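# Squeeze and release a spring grip trainer

## Task

Using a single hand, press the grip trainer's two bars toward each other until they can close no further, keep them fully closed for several seconds without easing off, then open the hand so the spring pushes them apart again; at the end the trainer must stand upright on the table by itself, not held in place by the robot.

## Robot and tools

Robot: one six-joint arm carrying a five-finger right hand. There is only one arm, so every row and target describes that arm and hand alone.

Frames. The scene frame has its origin on the table surface under the arm base; +z is up, and +y lies to the left when facing along +x. Positions are in metres and orientation is a quaternion in w,x,y,z order. The hand point rides with the palm, 0.05 m in front of it, where the index pad would meet the thumb tip in a pinch. Its own axes: +z runs along the straightened fingers, +y points out of the palm, and +x crosses the palm toward the little finger, away from the thumb. Straight fingertips lie 0.06 to 0.07 m past the point along +z. Sideways, the hand spans 0.08 m toward the little finger, and toward the thumb 0.02 m when the thumb is swung in front of the palm (up to 0.09 m otherwise). A wrist bracket on the little-finger side sits 0.03 m beyond the point along +y and 0.11 m across, and can collide.

The row. Every movement command is a row of 14 numbers, each in [-1, 1], in this order: dx, dy, dz, rx, ry, rz, little, ring, middle, index, thumb_bend, thumb_turn, force_limit, speed.
- dx..rz are an offset, not a pose: a displacement of the hand point expressed in the hand point's own axes, counted from its pose in the most recent result that reported it (before any such result, or for later calls within the same reply, from where the robot stands when the action begins). Scale: 1.0 equals 0.6 m of travel or 180 degrees; rx, ry, rz form one rotation vector. All zeros therefore pull the hand back to that reference pose; it is not a pause.
- little, ring, middle, index, thumb_bend, thumb_turn are absolute motor targets: +1 open/straight, -1 fully curled. For thumb_turn, +1 is beside the palm and -1 is across in front of it, facing the fingers. A pinch is roughly index -0.22, thumb_bend -0.75, thumb_turn -0.57.
- force_limit: closing load at which a motor halts, scaling linearly from about 0 N at -1 to 10 N at +1 (thumb motors up to 15 N). It never limits opening.
- speed: finger speed from nearly zero at -1 to full at +1; full speed covers a whole finger stroke in 0.6 s. Close at -0.9 or slower for a soft grip, since fast fingers overshoot the limit.

Tools.
- execute_actions: {"actions": [...], "pictures": bool}. The list holds zero or one item. Empty list: just report state. {"rows": [[14 numbers], ...], "steps": n}: up to 15 rows and up to 15 steps of 1/30 s each; each row plays for one step and the final row repeats to fill the count. Every row is measured from the same reference pose, not from the row before. {"steps": n} without rows: wait up to 300 steps counted from the previous result, your reply time included. A rejected call sends nothing.
- move: {"target": [14 numbers], "speed": m/s 0.002 to 0.5 (default 0.25; turning up to twice that in rad/s), "stop_force": N 9 to 40, optional}. Drives the hand point straight toward the offset target over 0.5 to 10 s; the hand settings are sent at the start. It does not avoid obstacles and may overshoot the speed near full reach. With stop_force the path halts when the wrist sensor reads that much extra push opposing the motion for two steps, backs up two steps and holds; the press can briefly exceed it. Only trust stop_force on moves without rotation, and omit it when pulling away from a contact. The result adds a move: line with the ending (done, off_target, moving, held, fault, or contact) and limits (paced = clipped pose; held = some steps blocked), plus distance from target.
- wait: {"seconds": 0 to 10}; nothing new is sent.
- zoom_image: {"camera": "cam_low" or "cam_wrist", "region": [x0, y0, x1, y1]} pixels from the top-left, at most 504 by 504. cam_low is 896x504, cam_wrist 616x616 fisheye.
- show_instructions: shows the reference image(s).
- finished_scene: {"scene": number}; ends and grades the scene, irreversibly.

Motion details. Each step the commanded pose is clipped to within 100 mm and 16 degrees of the measured one, and arm motion trails commands by about 0.17 s, so a large offset may need several calls; check the reported pose before sending the remainder. Between actions the arm continues only to the last clipped pose.

Hand behaviour. A motor only starts when its target changes by 0.01 or more; it then runs until it arrives or reaches force_limit and locks (holding at least 15 N). To squeeze harder, raise force_limit and send a target further closed than hand_measured; to release, send one more open. Resending identical numbers keeps the grip. Swing the thumb before reaching the object; a full wrap fits objects 0.035 to 0.08 m across.

Results. The state line gives hand point position, quaternion and velocities in the scene frame. Wrist force and Wrist torque are in hand-point axes (noise about 2.4 N, offsets up to 4 N, saturation near 50 N; no reading at start is normal). hand_measured, hand_stopped_by (moving, target, force, stalled, fault), hand_load_n (positive pushes a finger open) list six values in motor order; hand_force_limit and hand_speed echo your settings. pose unreachable and HELD mark steps the clearance check altered or blocked. Hand target shows where the controller is heading. MOTOR HOT warns from 70 °C; OVER-TEMPERATURE FAULT means braking until cool.

Avoid. The arm is stiff: aiming even slightly past a firm contact can trigger a stop. A joint torque at its limit (wrist joints 26.3 N m, others 141 N m) or an external force of 150 N halts the arm for 10 s. Approach slowly, never knock anything off the table, avoid slams and drops, and after release leave the trainer standing upright and free of the hand.

Each tool is called after "Call:" as a command line: name --argument value for each argument, lists and objects as JSON in quotes; but a table of rows of numbers goes row by row, as --pt "numbers of a row", without its own name.

Reference images:

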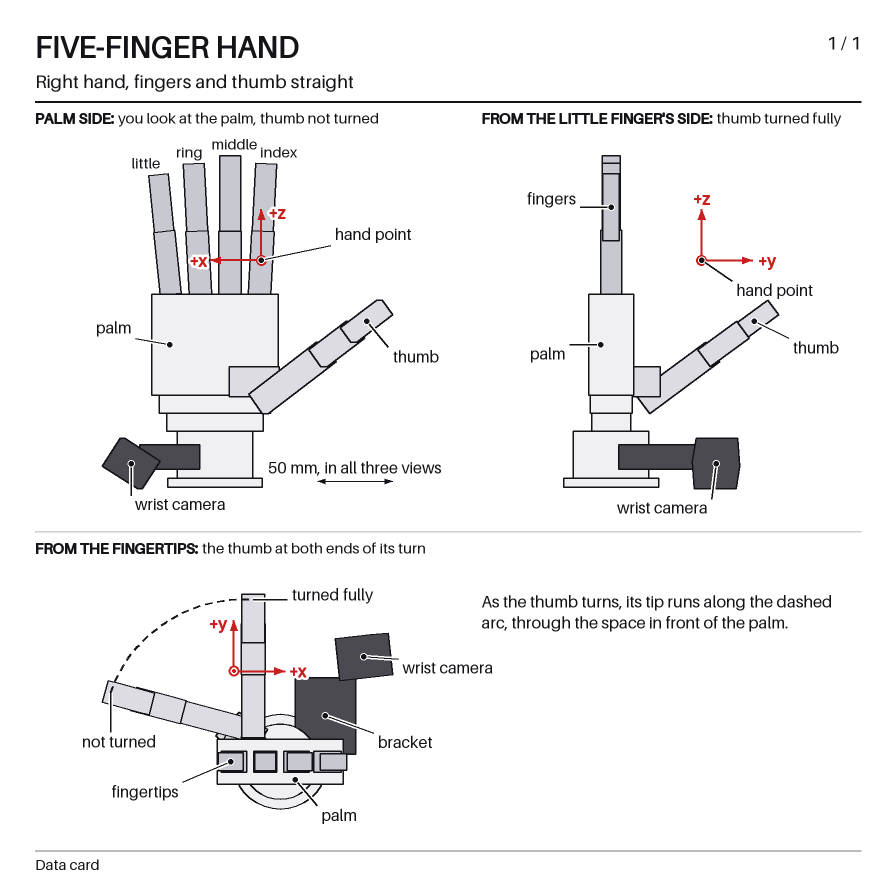

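## Session

Call:
execute_actions --actions '[]'

Scene clock: 0.00 s of 4800.00 s.
end_effector_position=(+0.6597, +0.4501, +0.2308) hand_measured=(+1.000, +1.000, +1.000, +1.000, +1.000, +1.000) hand_load_n=(+0.0, +0.0, +0.0, +0.0, +0.0, +0.0) hand_stopped_by=(target, target, target, target, target, target) hand_force_limit=0.00 hand_speed=-0.80 end_effector_quat_wxyz=(+0.611, +0.421, +0.667, +0.065) end_effector_velocity=(-0.000, +0.000, +0.001) end_effector_angular_velocity=(-0.001, +0.000, +0.001)
Joint positions: [ 0.837 -0.613  0.903  0.337  2.639 -0.316]
Joint velocities: [ 0.    -0.001 -0.     0.001 -0.    -0.001]
Motor temperatures (°C, as the motors report them): [27 29 30 31 32 34]
Wrist force (N, on the end effector, along its own x y z axes, offset not removed): no reading
Wrist torque (N m, same axes, about the end effector's origin, offset not removed): no reading
Hand target: +0.660, +0.450, +0.231; +0.611, +0.421, +0.667, +0.065

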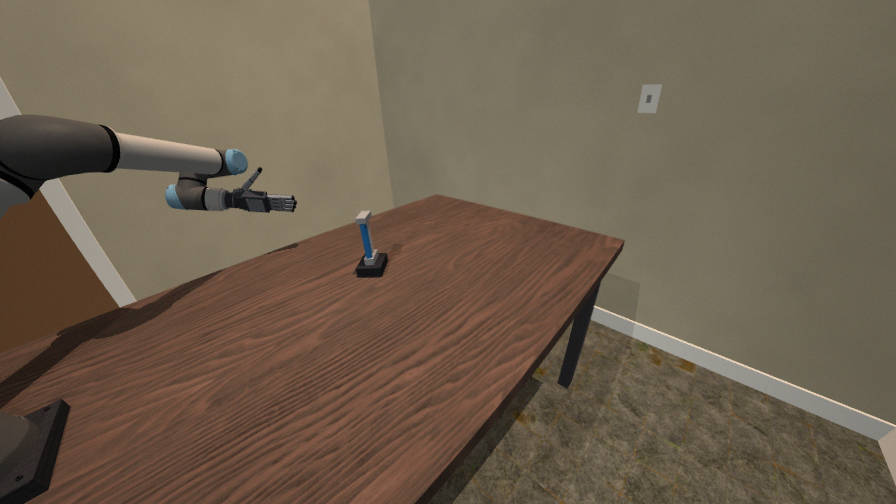

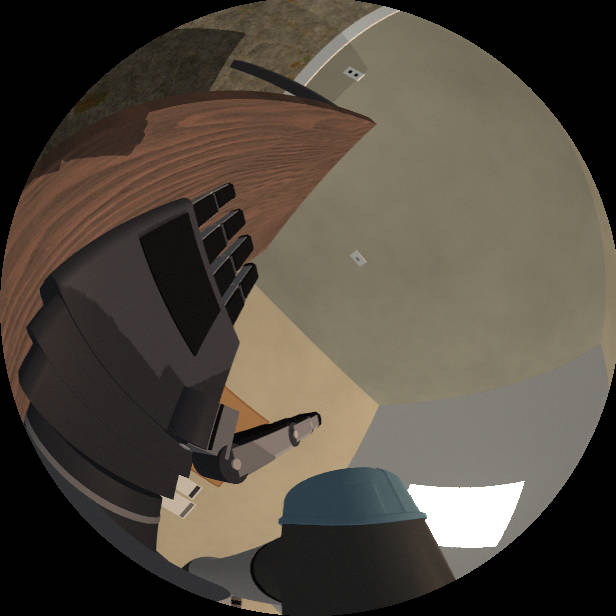

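Call:
zoom_image --camera "cam_low" --region '[320, 195, 420, 295]'

Region (320, 195, 420, 295) of cam_low's 896x504 image, scaled by 5.040, with more detail than that image has.

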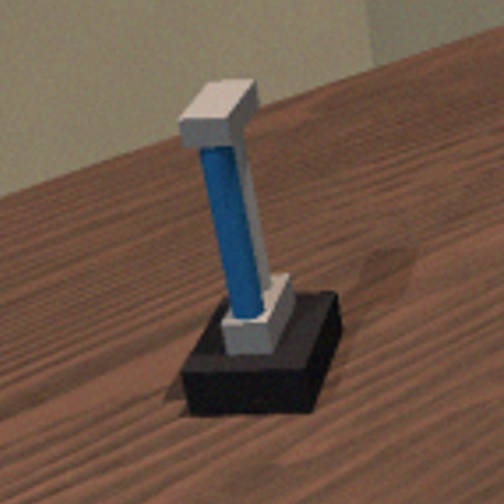

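Call:
move --target '[-0.482,-0.552,0.209,-0.1656,-0.026,-0.226,1,1,1,1,1,-1,1,0.5]' --speed 0.2

Scene clock: 49.63 s of 4800.00 s.
end_effector_position=(+0.5803, -0.0003, +0.2213) hand_measured=(+1.000, +1.000, +1.000, +1.000, +1.000, -1.000) hand_load_n=(+0.0, +0.0, +0.0, +0.0, +0.0, +0.0) hand_stopped_by=(target, target, target, target, target, target) hand_force_limit=1.00 hand_speed=0.50 end_effector_quat_wxyz=(+0.707, +0.000, +0.707, -0.000) end_effector_velocity=(+0.000, -0.003, +0.000) end_effector_angular_velocity=(-0.005, +0.001, +0.011)
Joint positions: [-0.462 -1.345  2.315 -0.938  0.975 -1.554]
Joint velocities: [-0.013  0.004 -0.007  0.004 -0.024 -0.006]
Motor temperatures (°C, as the motors report them): [27 29 30 31 32 34]
Wrist force (N, on the end effector, along its own x y z axes, offset not removed): [-4.0 4.6 -2.6]
Wrist torque (N m, same axes, about the end effector's origin, offset not removed): [0.83 0.48 -0.37]
Hand target: +0.580, -0.001, +0.221; +0.707, -0.001, +0.707, +0.000
Off the commanded pose: 0.000 m, 0 deg.
After step 90, 43.73 s passed at rest.
move: done
camera_calibration (this result's frames):
cam_wrist: T_world_to_cam=[[0.0327325, 0.993439, 0.109583, -0.0391143], [-0.568299, -0.0716933, 0.819693, 0.144663], [0.822171, -0.0891068, 0.562224, -0.475373], [0, 0, 0, 1]] pos_world=[0.47433, 0.0068701, 0.152973]

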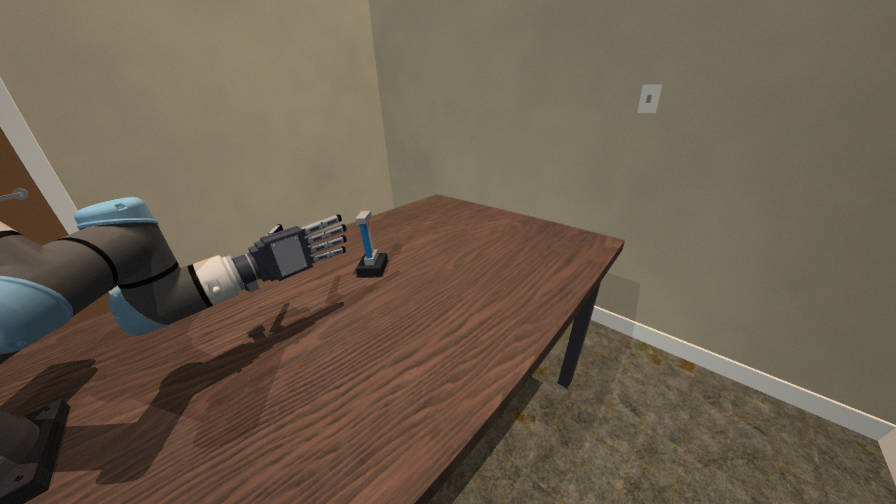

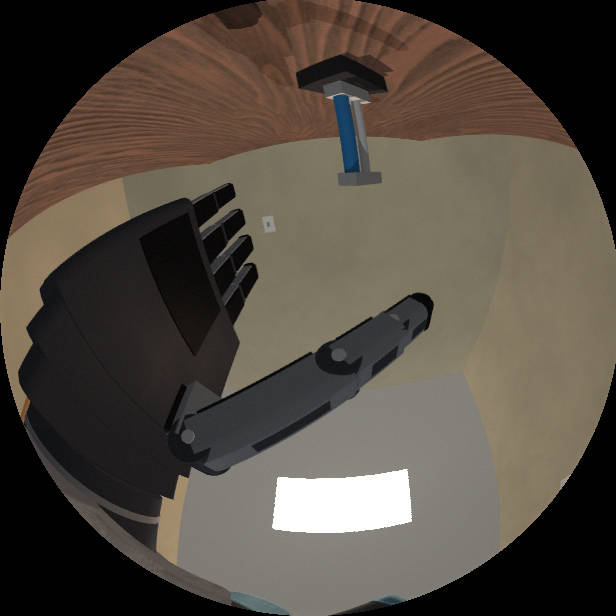

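Call:
zoom_image --camera "cam_wrist" --region '[270, 45, 420, 195]'

Region (270, 45, 420, 195) of cam_wrist's 616x616 image, scaled by 3.360, with more detail than that image has.

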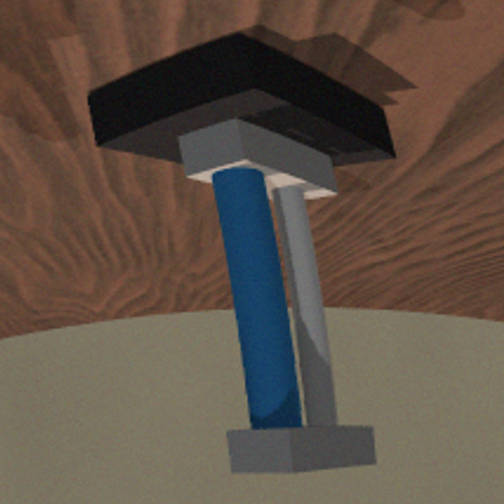

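Call:
move --target '[0.155,0.12,0.1,0,0,0,1,1,1,1,1,-1,1,0.5]' --speed 0.12

Scene clock: 76.70 s of 4800.00 s.
end_effector_position=(+0.6402, +0.0718, +0.1284) hand_measured=(+1.000, +1.000, +1.000, +1.000, +1.000, -1.000) hand_load_n=(+0.0, +0.0, +0.0, +0.0, +0.0, +0.0) hand_stopped_by=(target, target, target, target, target, target) hand_force_limit=1.00 hand_speed=0.50 end_effector_quat_wxyz=(+0.707, +0.000, +0.707, -0.000) end_effector_velocity=(+0.001, +0.001, -0.002) end_effector_angular_velocity=(-0.000, +0.001, -0.001)
Joint positions: [-0.188 -1.019  2.201 -1.155  1.248 -1.545]
Joint velocities: [ 0.004  0.007 -0.004 -0.002  0.005 -0.001]
Motor temperatures (°C, as the motors report them): [27 29 30 31 32 34]
Wrist force (N, on the end effector, along its own x y z axes, offset not removed): [1.6 2.9 1.5]
Wrist torque (N m, same axes, about the end effector's origin, offset not removed): [0.47 -0.26 0.17]
Hand target: +0.640, +0.072, +0.128; +0.707, +0.000, +0.707, -0.000
Off the commanded pose: 0.000 m, 0 deg.
After step 90, 22.40 s passed at rest.
move: done
camera_calibration (this result's frames):
cam_wrist: T_world_to_cam=[[0.0326647, 0.993431, 0.109672, -0.102526], [-0.568304, -0.071804, 0.819679, 0.260025], [0.82217, -0.0891016, 0.562226, -0.46597], [0, 0, 0, 1]] pos_world=[0.534228, 0.0790049, 0.0600875]

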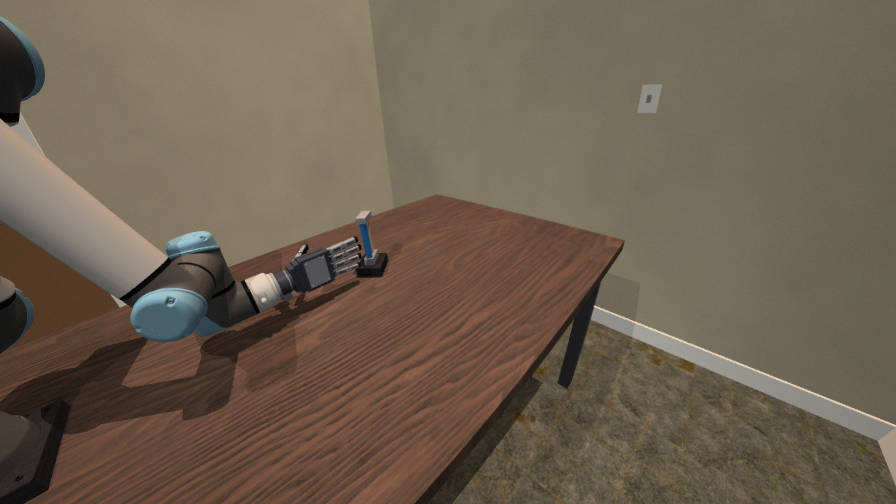

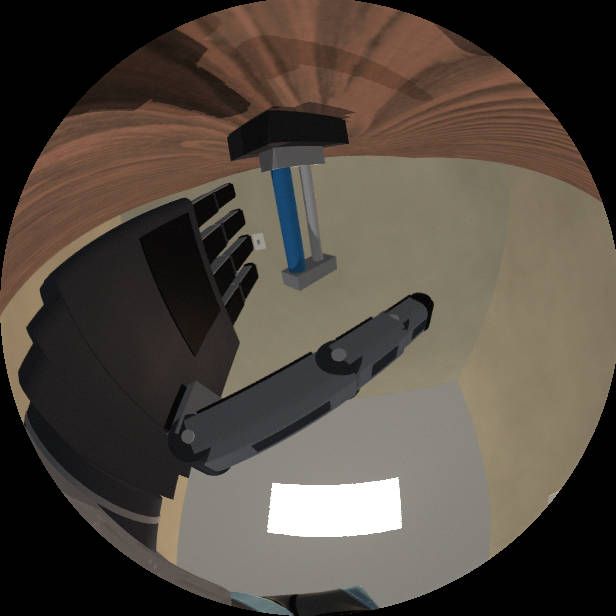

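Call:
move --target '[-0.004,0,0.2,0,0,0,1,1,1,1,1,-1,1,0.5]' --speed 0.05

Scene clock: 92.47 s of 4800.00 s.
end_effector_position=(+0.7599, +0.0718, +0.1307) hand_measured=(+1.000, +1.000, +1.000, +1.000, +1.000, -1.000) hand_load_n=(+0.0, +0.0, +0.0, +0.0, +0.0, +0.0) hand_stopped_by=(target, target, target, target, target, target) hand_force_limit=1.00 hand_speed=0.50 end_effector_quat_wxyz=(+0.707, +0.000, +0.707, -0.000) end_effector_velocity=(+0.002, +0.000, +0.000) end_effector_angular_velocity=(-0.000, -0.000, +0.000)
Joint positions: [-0.11  -0.862  1.837 -0.948  1.326 -1.542]
Joint velocities: [ 0.001  0.003 -0.008  0.004  0.001 -0.   ]
Motor temperatures (°C, as the motors report them): [27 29 30 31 32 34]
Wrist force (N, on the end effector, along its own x y z axes, offset not removed): [-2.1 3.6 3.5]
Wrist torque (N m, same axes, about the end effector's origin, offset not removed): [0.39 0.21 -0.24]
Hand target: +0.760, +0.072, +0.131; +0.707, +0.000, +0.707, -0.000
Off the commanded pose: 0.000 m, 0 deg.
After step 90, 9.93 s passed at rest.
move: done
camera_calibration (this result's frames):
cam_wrist: T_world_to_cam=[[0.0326596, 0.993427, 0.109711, -0.106689], [-0.568329, -0.071836, 0.819659, 0.326159], [0.822153, -0.0891214, 0.562247, -0.565692], [0, 0, 0, 1]] pos_world=[0.653936, 0.079002, 0.0624242]

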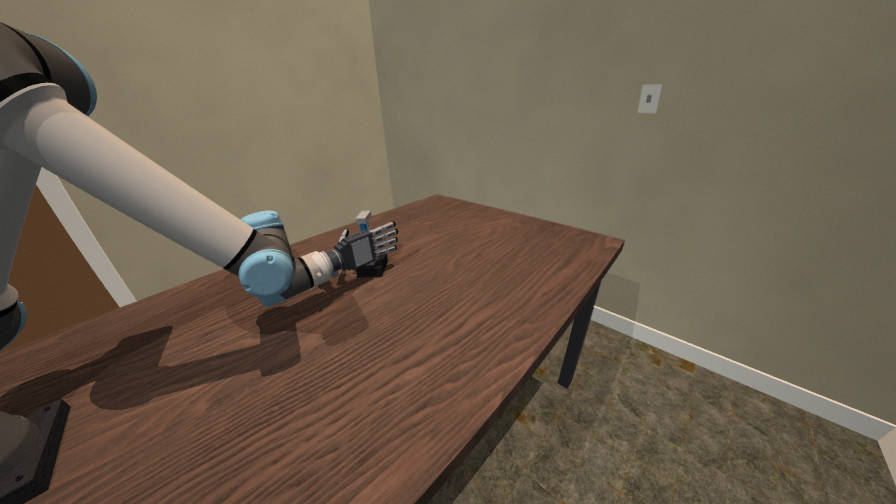

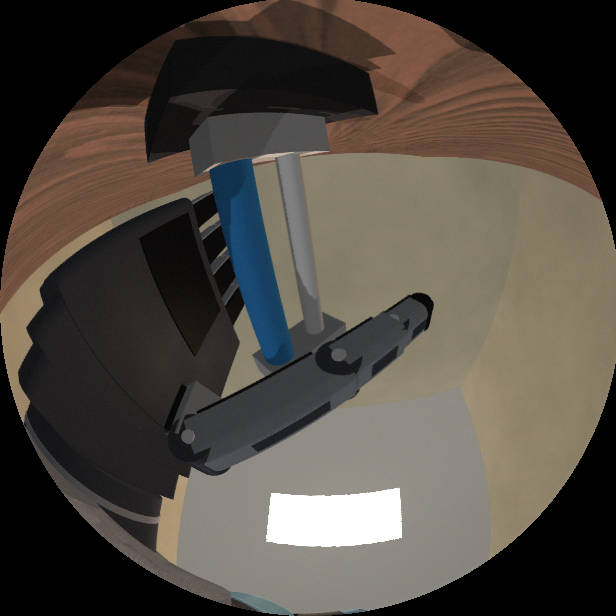

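Call:
move --target '[0,0.014,0.043,0,0,0,1,1,1,1,1,-1,1,0.5]' --speed 0.02

Scene clock: 100.93 s of 4800.00 s.
end_effector_position=(+0.7854, +0.0801, +0.1307) hand_measured=(+1.000, +1.000, +1.000, +1.000, +1.000, -1.000) hand_load_n=(+0.0, +0.0, +0.0, +0.0, +0.0, +0.0) hand_stopped_by=(target, target, target, target, target, target) hand_force_limit=1.00 hand_speed=0.50 end_effector_quat_wxyz=(+0.707, +0.000, +0.707, -0.000) end_effector_velocity=(+0.003, +0.001, +0.000) end_effector_angular_velocity=(+0.001, +0.000, +0.000)
Joint positions: [-0.083 -0.824  1.754 -0.903  1.353 -1.542]
Joint velocities: [ 0.003  0.004 -0.009  0.005  0.003  0.001]
Motor temperatures (°C, as the motors report them): [27 29 30 31 32 34]
Wrist force (N, on the end effector, along its own x y z axes, offset not removed): [1.0 0.0 3.0]
Wrist torque (N m, same axes, about the end effector's origin, offset not removed): [-0.17 -0.19 -0.11]
Hand target: +0.786, +0.080, +0.131; +0.707, +0.000, +0.707, -0.000
Off the commanded pose: 0.000 m, 0 deg.
After step 90, 3.83 s passed at rest.
move: done
camera_calibration (this result's frames):
cam_wrist: T_world_to_cam=[[0.0326521, 0.993426, 0.109724, -0.115771], [-0.568341, -0.07185, 0.81965, 0.341255], [0.822145, -0.0891238, 0.562258, -0.585899], [0, 0, 0, 1]] pos_world=[0.679424, 0.0873112, 0.0624197]

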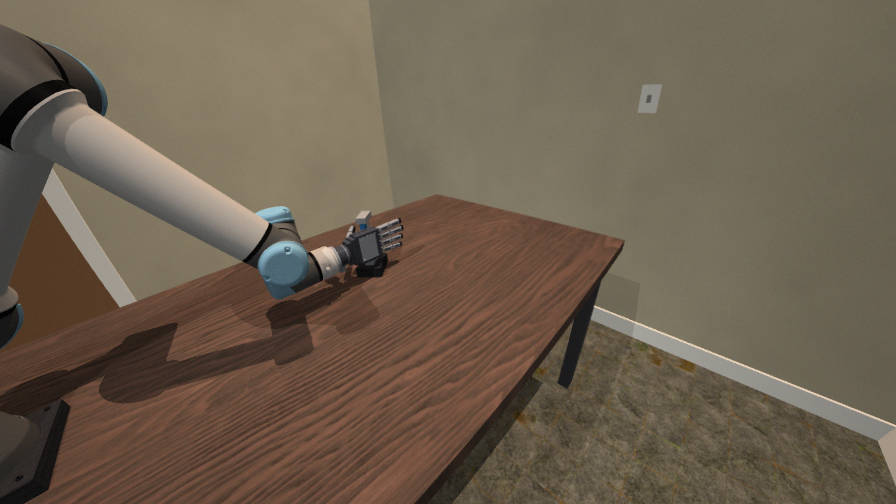

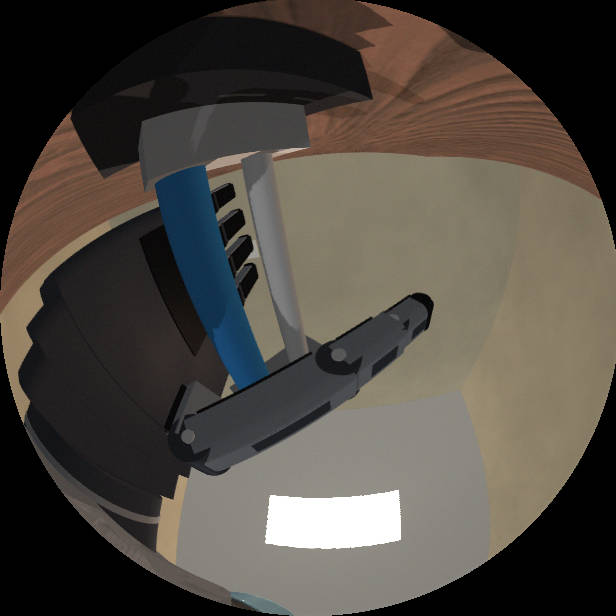

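Call:
move --target '[0,0,0,0,0,0,-1,-1,-1,-1,0.2,-1,1,-0.7]'

Scene clock: 109.23 s of 4800.00 s.
end_effector_position=(+0.7854, +0.0801, +0.1308) hand_measured=(-1.000, -0.998, -0.998, -1.000, +0.200, -1.000) hand_load_n=(+1.5, +4.0, +3.5, +2.5, +0.0, +0.0) hand_stopped_by=(target, target, target, target, target, target) hand_force_limit=1.00 hand_speed=-0.70 end_effector_quat_wxyz=(+0.707, +0.000, +0.707, -0.000) end_effector_velocity=(+0.000, +0.000, +0.000) end_effector_angular_velocity=(+0.001, -0.000, -0.000)
Joint positions: [-0.083 -0.824  1.754 -0.903  1.353 -1.541]
Joint velocities: [ 0.    -0.     0.     0.     0.     0.001]
Motor temperatures (°C, as the motors report them): [27 29 30 31 32 34]
Wrist force (N, on the end effector, along its own x y z axes, offset not removed): [0.1 1.3 0.3]
Wrist torque (N m, same axes, about the end effector's origin, offset not removed): [0.06 -0.15 0.28]
Hand target: +0.785, +0.080, +0.131; +0.707, +0.000, +0.707, -0.000
Off the commanded pose: 0.000 m, 0 deg.
After step 90, 1.03 s passed at rest.
move: done
camera_calibration (this result's frames):
cam_wrist: T_world_to_cam=[[0.0326446, 0.993426, 0.109723, -0.115764], [-0.568371, -0.0718502, 0.819629, 0.341273], [0.822125, -0.0891197, 0.562289, -0.585895], [0, 0, 0, 1]] pos_world=[0.679427, 0.0873087, 0.0624263]

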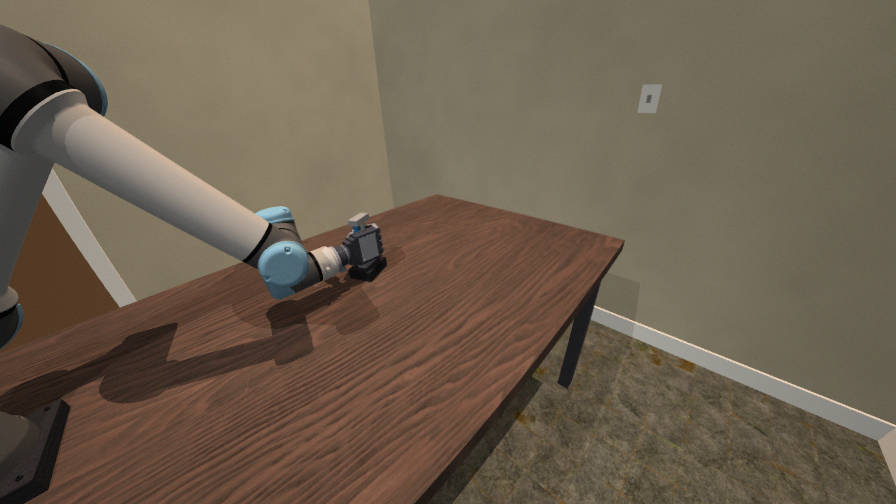

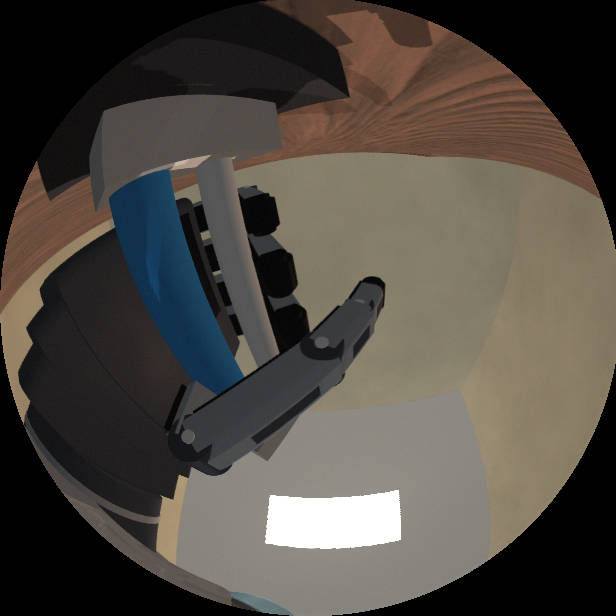

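Call:
move --target '[0,0,0,0,0,0,-1,-1,-1,-1,-1,-1,1,-0.7]'

Call:
zoom_image --camera "cam_low" --region '[310, 195, 420, 305]'

Scene clock: 114.87 s of 4800.00 s.
end_effector_position=(+0.7854, +0.0801, +0.1307) hand_measured=(-1.000, -0.998, -0.998, -1.000, -0.092, -1.000) hand_load_n=(+0.5, +3.0, +2.0, +1.0, +15.0, +4.0) hand_stopped_by=(target, target, target, target, force, target) hand_force_limit=1.00 hand_speed=-0.70 end_effector_quat_wxyz=(+0.707, +0.000, +0.707, -0.000) end_effector_velocity=(+0.000, -0.000, +0.001) end_effector_angular_velocity=(+0.001, -0.001, -0.001)
Joint positions: [-0.083 -0.824  1.754 -0.903  1.353 -1.541]
Joint velocities: [-0.    -0.001 -0.    -0.     0.     0.001]
Motor temperatures (°C, as the motors report them): [27 29 30 31 32 34]
Wrist force (N, on the end effector, along its own x y z axes, offset not removed): [1.4 0.6 3.8]
Wrist torque (N m, same axes, about the end effector's origin, offset not removed): [-0.17 -0.34 0.09]
Hand target: +0.785, +0.080, +0.131; +0.707, +0.000, +0.707, -0.000
Off the commanded pose: 0.000 m, 0 deg.
After step 90, 1.33 s passed at rest.
move: done
camera_calibration (this result's frames):
cam_wrist: T_world_to_cam=[[0.0326499, 0.993425, 0.10973, -0.115768], [-0.568341, -0.071856, 0.81965, 0.341253], [0.822145, -0.0891253, 0.562258, -0.585899], [0, 0, 0, 1]] pos_world=[0.679422, 0.0873096, 0.0624215]

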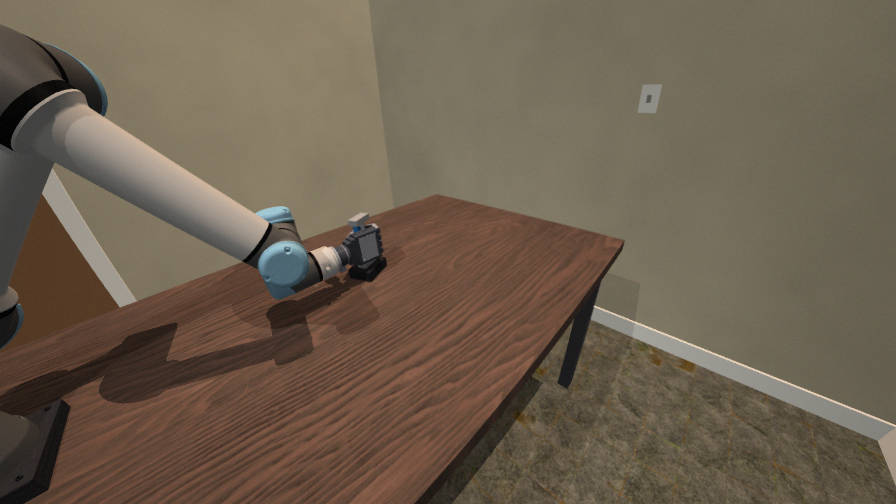

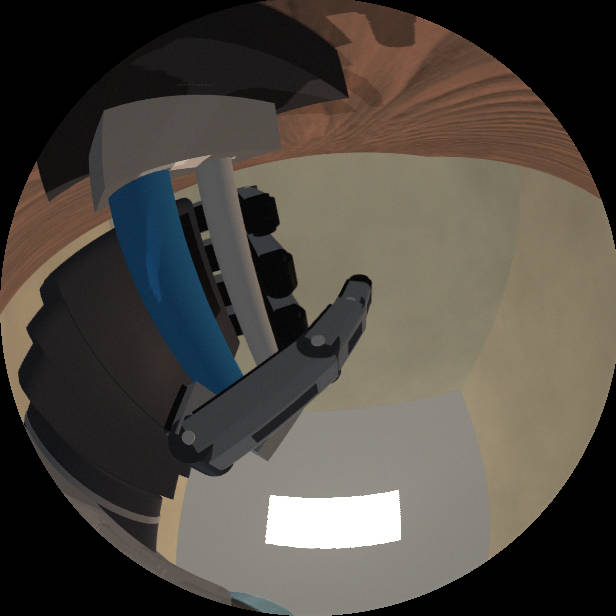

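Region (310, 195, 420, 305) of cam_low's 896x504 image, scaled by 4.582, with more detail than that image has.

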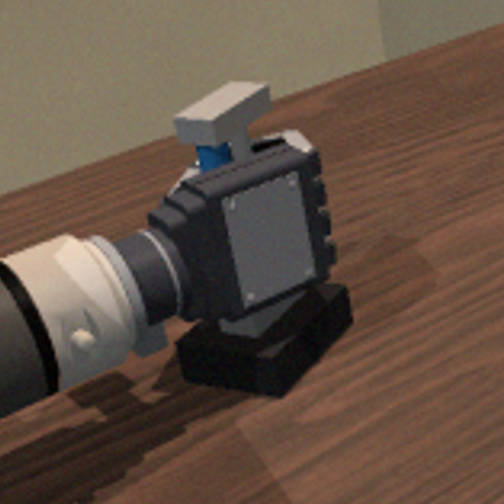

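Call:
move --target '[0,0,0,0,0,0,0.6,0.6,0.6,0.6,1,-1,1,-0.5]'

Scene clock: 129.87 s of 4800.00 s.
end_effector_position=(+0.7854, +0.0801, +0.1307) hand_measured=(+0.600, +0.600, +0.600, +0.600, +1.000, -1.000) hand_load_n=(+0.0, +0.0, +0.0, +0.0, +0.0, +0.0) hand_stopped_by=(target, target, target, target, target, target) hand_force_limit=1.00 hand_speed=-0.50 end_effector_quat_wxyz=(+0.707, +0.000, +0.707, -0.000) end_effector_velocity=(+0.000, +0.000, +0.000) end_effector_angular_velocity=(-0.000, -0.001, +0.000)
Joint positions: [-0.083 -0.824  1.754 -0.903  1.353 -1.541]
Joint velocities: [ 0. -0. -0. -0. -0. -0.]
Motor temperatures (°C, as the motors report them): [27 29 30 31 32 34]
Wrist force (N, on the end effector, along its own x y z axes, offset not removed): [-1.8 0.0 0.4]
Wrist torque (N m, same axes, about the end effector's origin, offset not removed): [-0.05 0.05 -0.01]
Hand target: +0.785, +0.080, +0.131; +0.707, +0.000, +0.707, -0.000
Off the commanded pose: 0.000 m, 0 deg.
After step 90, 9.63 s passed at rest.
move: done
camera_calibration (this result's frames):
cam_wrist: T_world_to_cam=[[0.0326497, 0.993425, 0.10973, -0.115768], [-0.568341, -0.0718561, 0.819649, 0.341253], [0.822145, -0.0891252, 0.562258, -0.585899], [0, 0, 0, 1]] pos_world=[0.679422, 0.0873096, 0.0624217]

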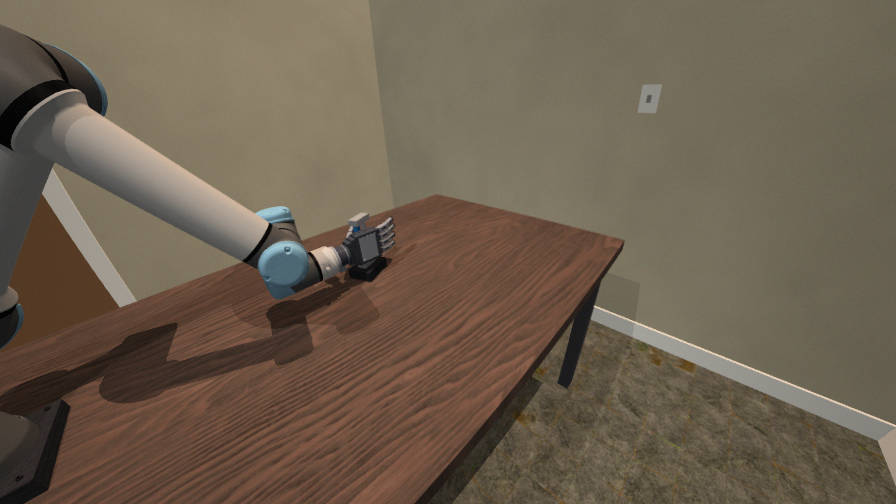

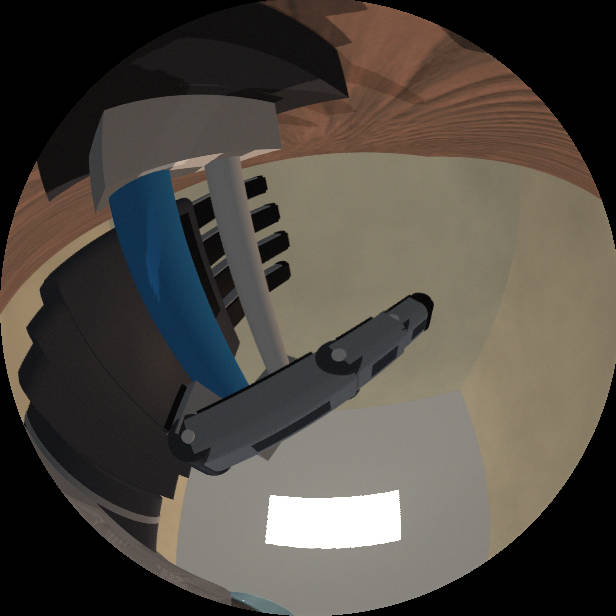

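Call:
move --target '[0,-0.012,-0.25,0,0,0,1,1,1,1,1,-1,1,0]' --speed 0.08

Scene clock: 160.40 s of 4800.00 s.
end_effector_position=(+0.6357, +0.0730, +0.1308) hand_measured=(+1.000, +1.000, +1.000, +1.000, +1.000, -1.000) hand_load_n=(+0.0, +0.0, +0.0, +0.0, +0.0, +0.0) hand_stopped_by=(target, target, target, target, target, target) hand_force_limit=1.00 hand_speed=0.00 end_effector_quat_wxyz=(+0.707, +0.000, +0.707, -0.000) end_effector_velocity=(-0.003, -0.000, -0.000) end_effector_angular_velocity=(-0.000, -0.000, +0.000)
Joint positions: [-0.189 -1.031  2.214 -1.155  1.247 -1.545]
Joint velocities: [-0.003 -0.003  0.008 -0.005 -0.003 -0.   ]
Motor temperatures (°C, as the motors report them): [27 29 30 31 32 34]
Wrist force (N, on the end effector, along its own x y z axes, offset not removed): [-2.8 1.5 -1.0]
Wrist torque (N m, same axes, about the end effector's origin, offset not removed): [0.32 0.35 -0.17]
Hand target: +0.635, +0.073, +0.131; +0.707, +0.000, +0.707, -0.000
Off the commanded pose: 0.000 m, 0 deg.
After step 90, 25.17 s passed at rest.
move: done
camera_calibration (this result's frames):
cam_wrist: T_world_to_cam=[[0.032674, 0.99343, 0.10968, -0.103776], [-0.56831, -0.0718048, 0.819675, 0.255614], [0.822165, -0.0891143, 0.56223, -0.463548], [0, 0, 0, 1]] pos_world=[0.529772, 0.0801392, 0.0624821]

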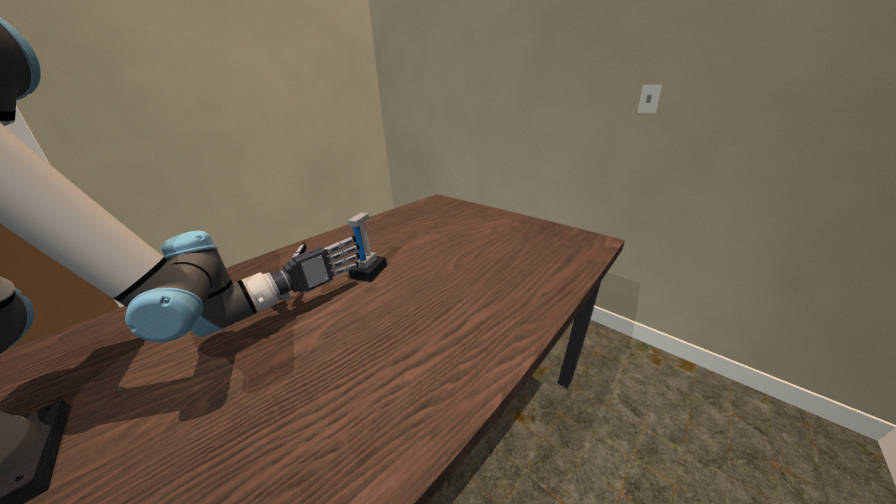

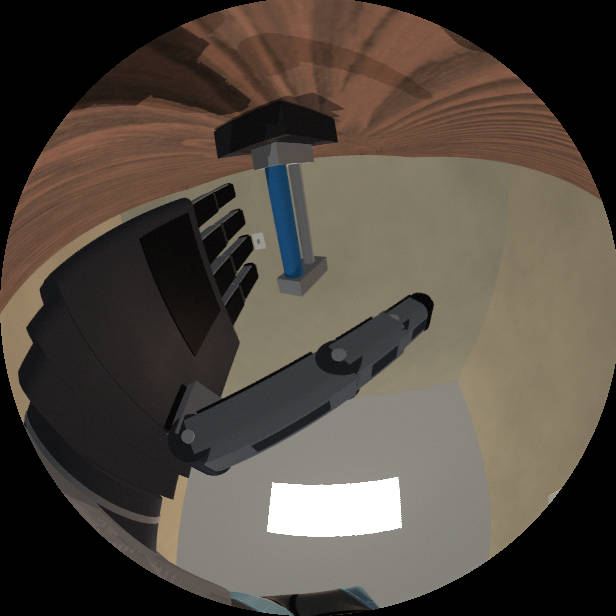

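Call:
move --target '[0,0.087,0.05,0.222,0,0,1,1,1,1,1,-1,1,0]' --speed 0.1

Scene clock: 170.10 s of 4800.00 s.
end_effector_position=(+0.6656, +0.1253, +0.1307) hand_measured=(+1.000, +1.000, +1.000, +1.000, +1.000, -1.000) hand_load_n=(+0.0, +0.0, +0.0, +0.0, +0.0, +0.0) hand_stopped_by=(target, target, target, target, target, target) hand_force_limit=1.00 hand_speed=0.00 end_effector_quat_wxyz=(+0.665, +0.241, +0.665, -0.241) end_effector_velocity=(+0.001, +0.001, -0.001) end_effector_angular_velocity=(+0.001, +0.003, -0.016)
Joint positions: [ 0.36  -0.897  1.87  -0.902  2.491 -1.504]
Joint velocities: [ 0.008  0.007 -0.016  0.017  0.024  0.005]
Motor temperatures (°C, as the motors report them): [27 29 30 31 32 34]
Wrist force (N, on the end effector, along its own x y z axes, offset not removed): [-4.8 5.4 -5.1]
Wrist torque (N m, same axes, about the end effector's origin, offset not removed): [0.95 0.92 0.00]
Hand target: +0.666, +0.125, +0.131; +0.665, +0.242, +0.664, -0.242
Off the commanded pose: 0.000 m, 0 deg.
After step 90, 2.83 s passed at rest.
move: done
camera_calibration (this result's frames):
cam_wrist: T_world_to_cam=[[0.661667, 0.741663, 0.110154, -0.543934], [-0.482129, 0.30833, 0.820051, 0.171367], [0.574238, -0.595709, 0.561589, -0.254854], [0, 0, 0, 1]] pos_world=[0.588871, 0.198759, 0.0625094]

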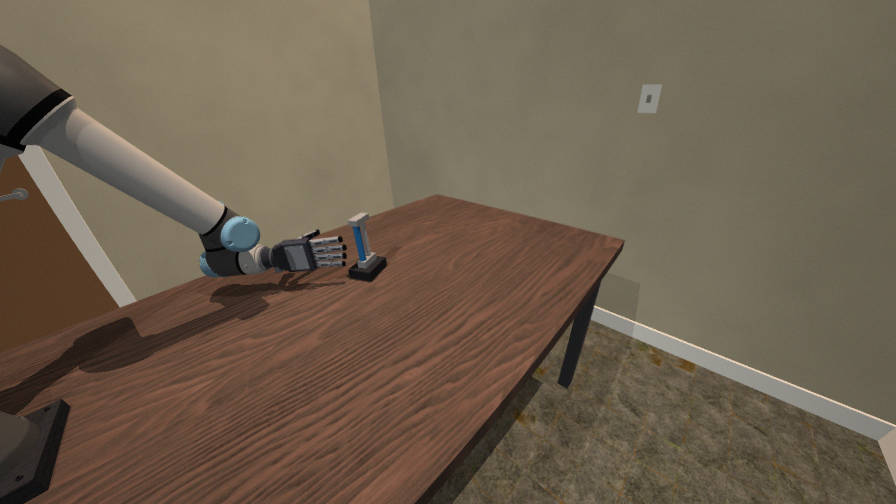

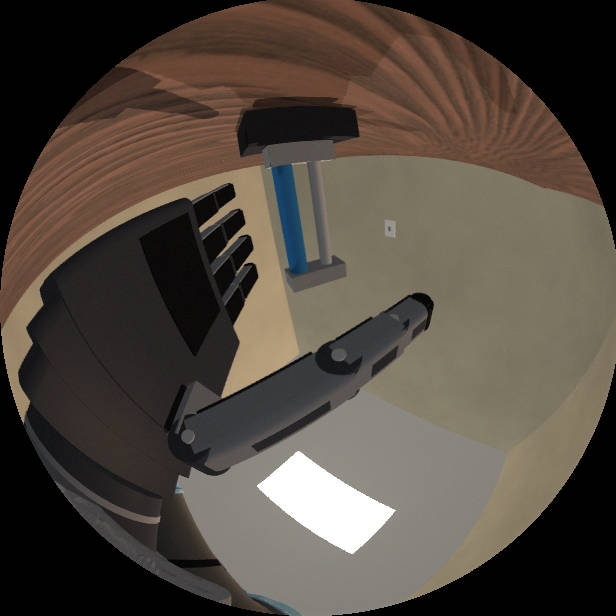

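Call:
move --target '[0,0.008,0.217,0,0,0,1,1,1,1,1,-1,1,0]' --speed 0.05

Scene clock: 179.17 s of 4800.00 s.
end_effector_position=(+0.7684, +0.0456, +0.1307) hand_measured=(+1.000, +1.000, +1.000, +1.000, +1.000, -1.000) hand_load_n=(+0.0, +0.0, +0.0, +0.0, +0.0, +0.0) hand_stopped_by=(target, target, target, target, target, target) hand_force_limit=1.00 hand_speed=0.00 end_effector_quat_wxyz=(+0.665, +0.241, +0.665, -0.241) end_effector_velocity=(+0.002, -0.001, +0.001) end_effector_angular_velocity=(+0.001, -0.001, +0.000)
Joint positions: [ 0.179 -0.791  1.66  -0.811  2.31  -1.522]
Joint velocities: [-0.002  0.001 -0.005  0.003 -0.003  0.001]
Motor temperatures (°C, as the motors report them): [27 29 30 31 32 34]
Wrist force (N, on the end effector, along its own x y z axes, offset not removed): [-3.6 2.9 -1.3]
Wrist torque (N m, same axes, about the end effector's origin, offset not removed): [0.49 0.60 -0.11]
Hand target: +0.769, +0.045, +0.131; +0.665, +0.241, +0.665, -0.241
Off the commanded pose: 0.000 m, 0 deg.
After step 90, 3.03 s passed at rest.
move: done
camera_calibration (this result's frames):
cam_wrist: T_world_to_cam=[[0.661666, 0.741672, 0.110098, -0.552794], [-0.482143, 0.308406, 0.820014, 0.24556], [0.574227, -0.595658, 0.561654, -0.361335], [0, 0, 0, 1]] pos_world=[0.691648, 0.119028, 0.0624442]

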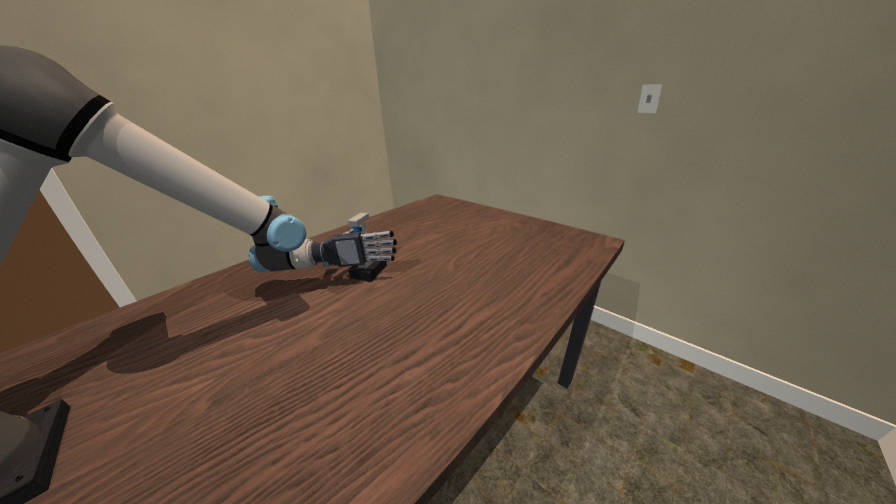

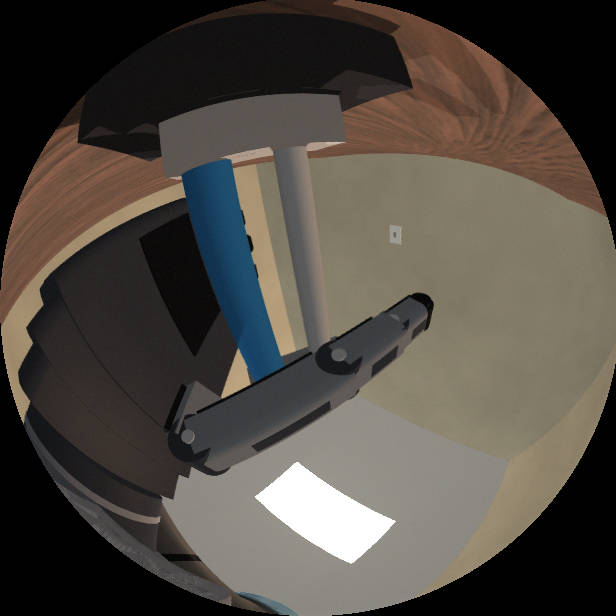

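Call:
move --target '[0,0.01,0,0,0,0,0.3,0.3,0.3,0.3,-0.5,-1,-0.85,-0.75]' --speed 0.01

Scene clock: 189.97 s of 4800.00 s.
end_effector_position=(+0.7723, +0.0502, +0.1307) hand_measured=(+0.300, +0.300, +0.300, +0.300, -0.456, -1.000) hand_load_n=(+0.0, +0.0, +0.0, +0.0, +0.0, +0.0) hand_stopped_by=(target, target, target, target, moving, target) hand_force_limit=-0.85 hand_speed=-0.75 end_effector_quat_wxyz=(+0.665, +0.241, +0.665, -0.241) end_effector_velocity=(+0.000, +0.000, -0.000) end_effector_angular_velocity=(-0.001, +0.001, +0.000)
Joint positions: [ 0.187 -0.783  1.643 -0.801  2.318 -1.521]
Joint velocities: [ 0.     0.    -0.    -0.     0.    -0.001]
Motor temperatures (°C, as the motors report them): [27 29 30 31 32 34]
Wrist force (N, on the end effector, along its own x y z axes, offset not removed): [-3.4 0.7 -0.9]
Wrist torque (N m, same axes, about the end effector's origin, offset not removed): [0.20 0.74 -0.52]
Hand target: +0.772, +0.050, +0.131; +0.665, +0.241, +0.665, -0.241
Off the commanded pose: 0.000 m, 0 deg.
After step 90, 2.17 s passed at rest.
move: moving (no rest 5 s after the path's end)
camera_calibration (this result's frames):
cam_wrist: T_world_to_cam=[[0.661666, 0.741671, 0.110101, -0.558756], [-0.482144, 0.308403, 0.820016, 0.245991], [0.574227, -0.59566, 0.561651, -0.360798], [0, 0, 0, 1]] pos_world=[0.695492, 0.123636, 0.0624455]

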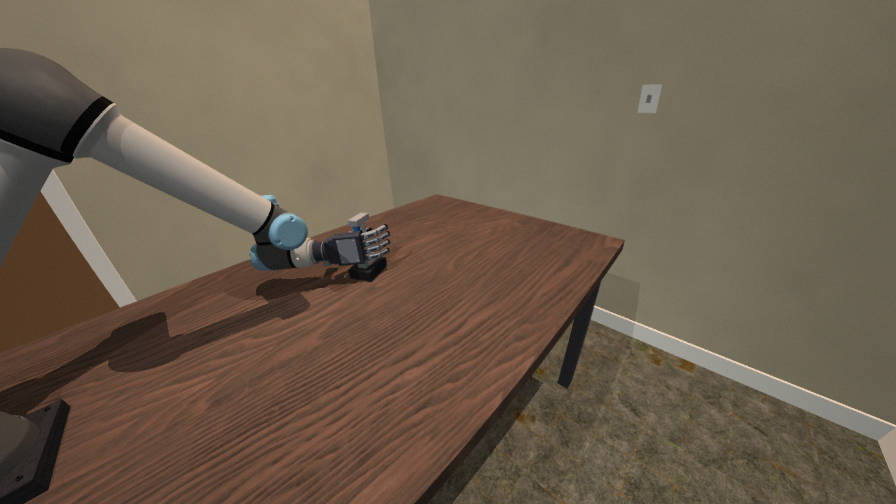

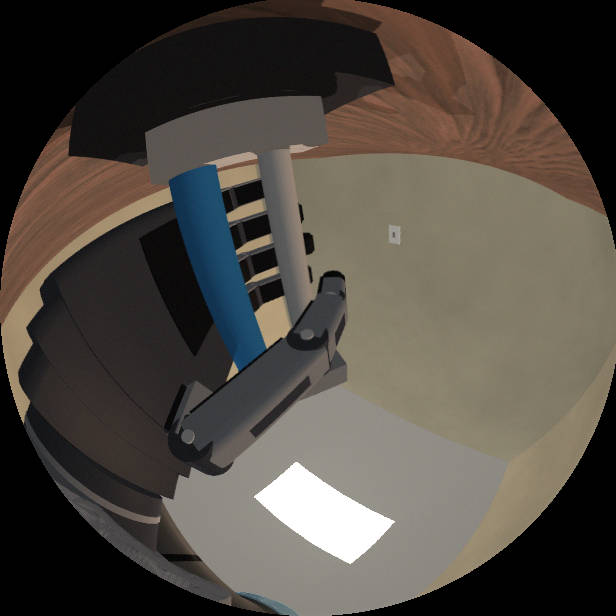

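Call:
move --target '[0,0,0,0,0,0,-1,-1,-1,-0.1,-1,-1,1,-0.7]'

Scene clock: 196.53 s of 4800.00 s.
end_effector_position=(+0.7723, +0.0502, +0.1306) hand_measured=(-0.998, -0.978, -0.242, -0.100, -0.854, -1.000) hand_load_n=(+9.5, +7.5, +10.5, +0.0, +13.0, +1.5) hand_stopped_by=(target, force, force, target, force, target) hand_force_limit=1.00 hand_speed=-0.70 end_effector_quat_wxyz=(+0.665, +0.241, +0.665, -0.241) end_effector_velocity=(-0.000, -0.000, -0.001) end_effector_angular_velocity=(+0.001, +0.000, -0.000)
Joint positions: [ 0.187 -0.783  1.643 -0.801  2.318 -1.521]
Joint velocities: [-0.     0.001 -0.     0.    -0.     0.001]
Motor temperatures (°C, as the motors report them): [27 29 30 31 32 34]
Wrist force (N, on the end effector, along its own x y z axes, offset not removed): [-1.1 4.6 -2.5]
Wrist torque (N m, same axes, about the end effector's origin, offset not removed): [0.51 0.33 0.13]
Hand target: +0.772, +0.050, +0.131; +0.665, +0.241, +0.665, -0.241
Off the commanded pose: 0.000 m, 0 deg.
After step 100, 0.37 s passed at rest.
move: done
camera_calibration (this result's frames):
cam_wrist: T_world_to_cam=[[0.661673, 0.741673, 0.110044, -0.558749], [-0.482077, 0.308404, 0.820054, 0.245966], [0.574274, -0.595657, 0.561606, -0.360796], [0, 0, 0, 1]] pos_world=[0.69548, 0.123642, 0.0624074]

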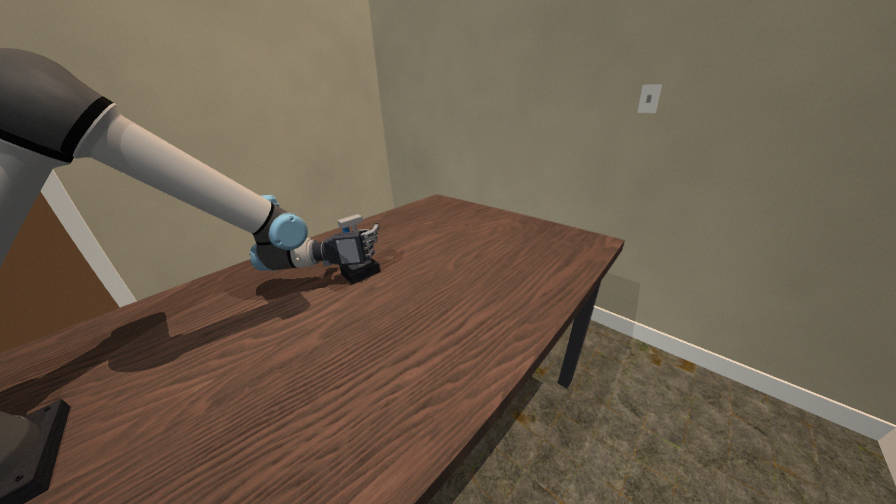

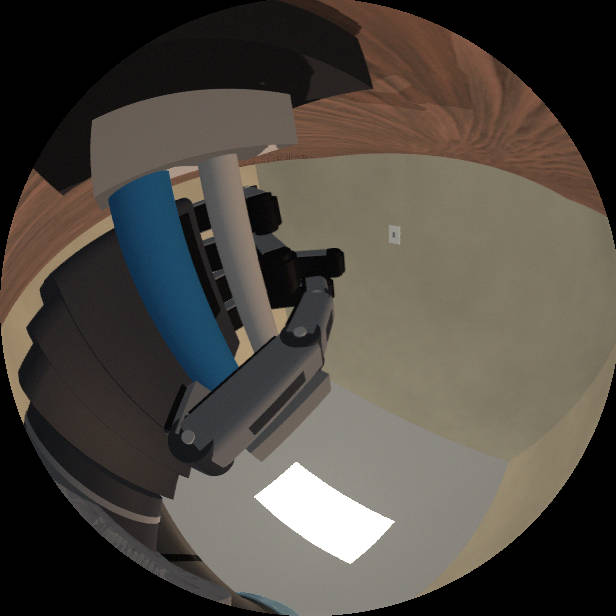

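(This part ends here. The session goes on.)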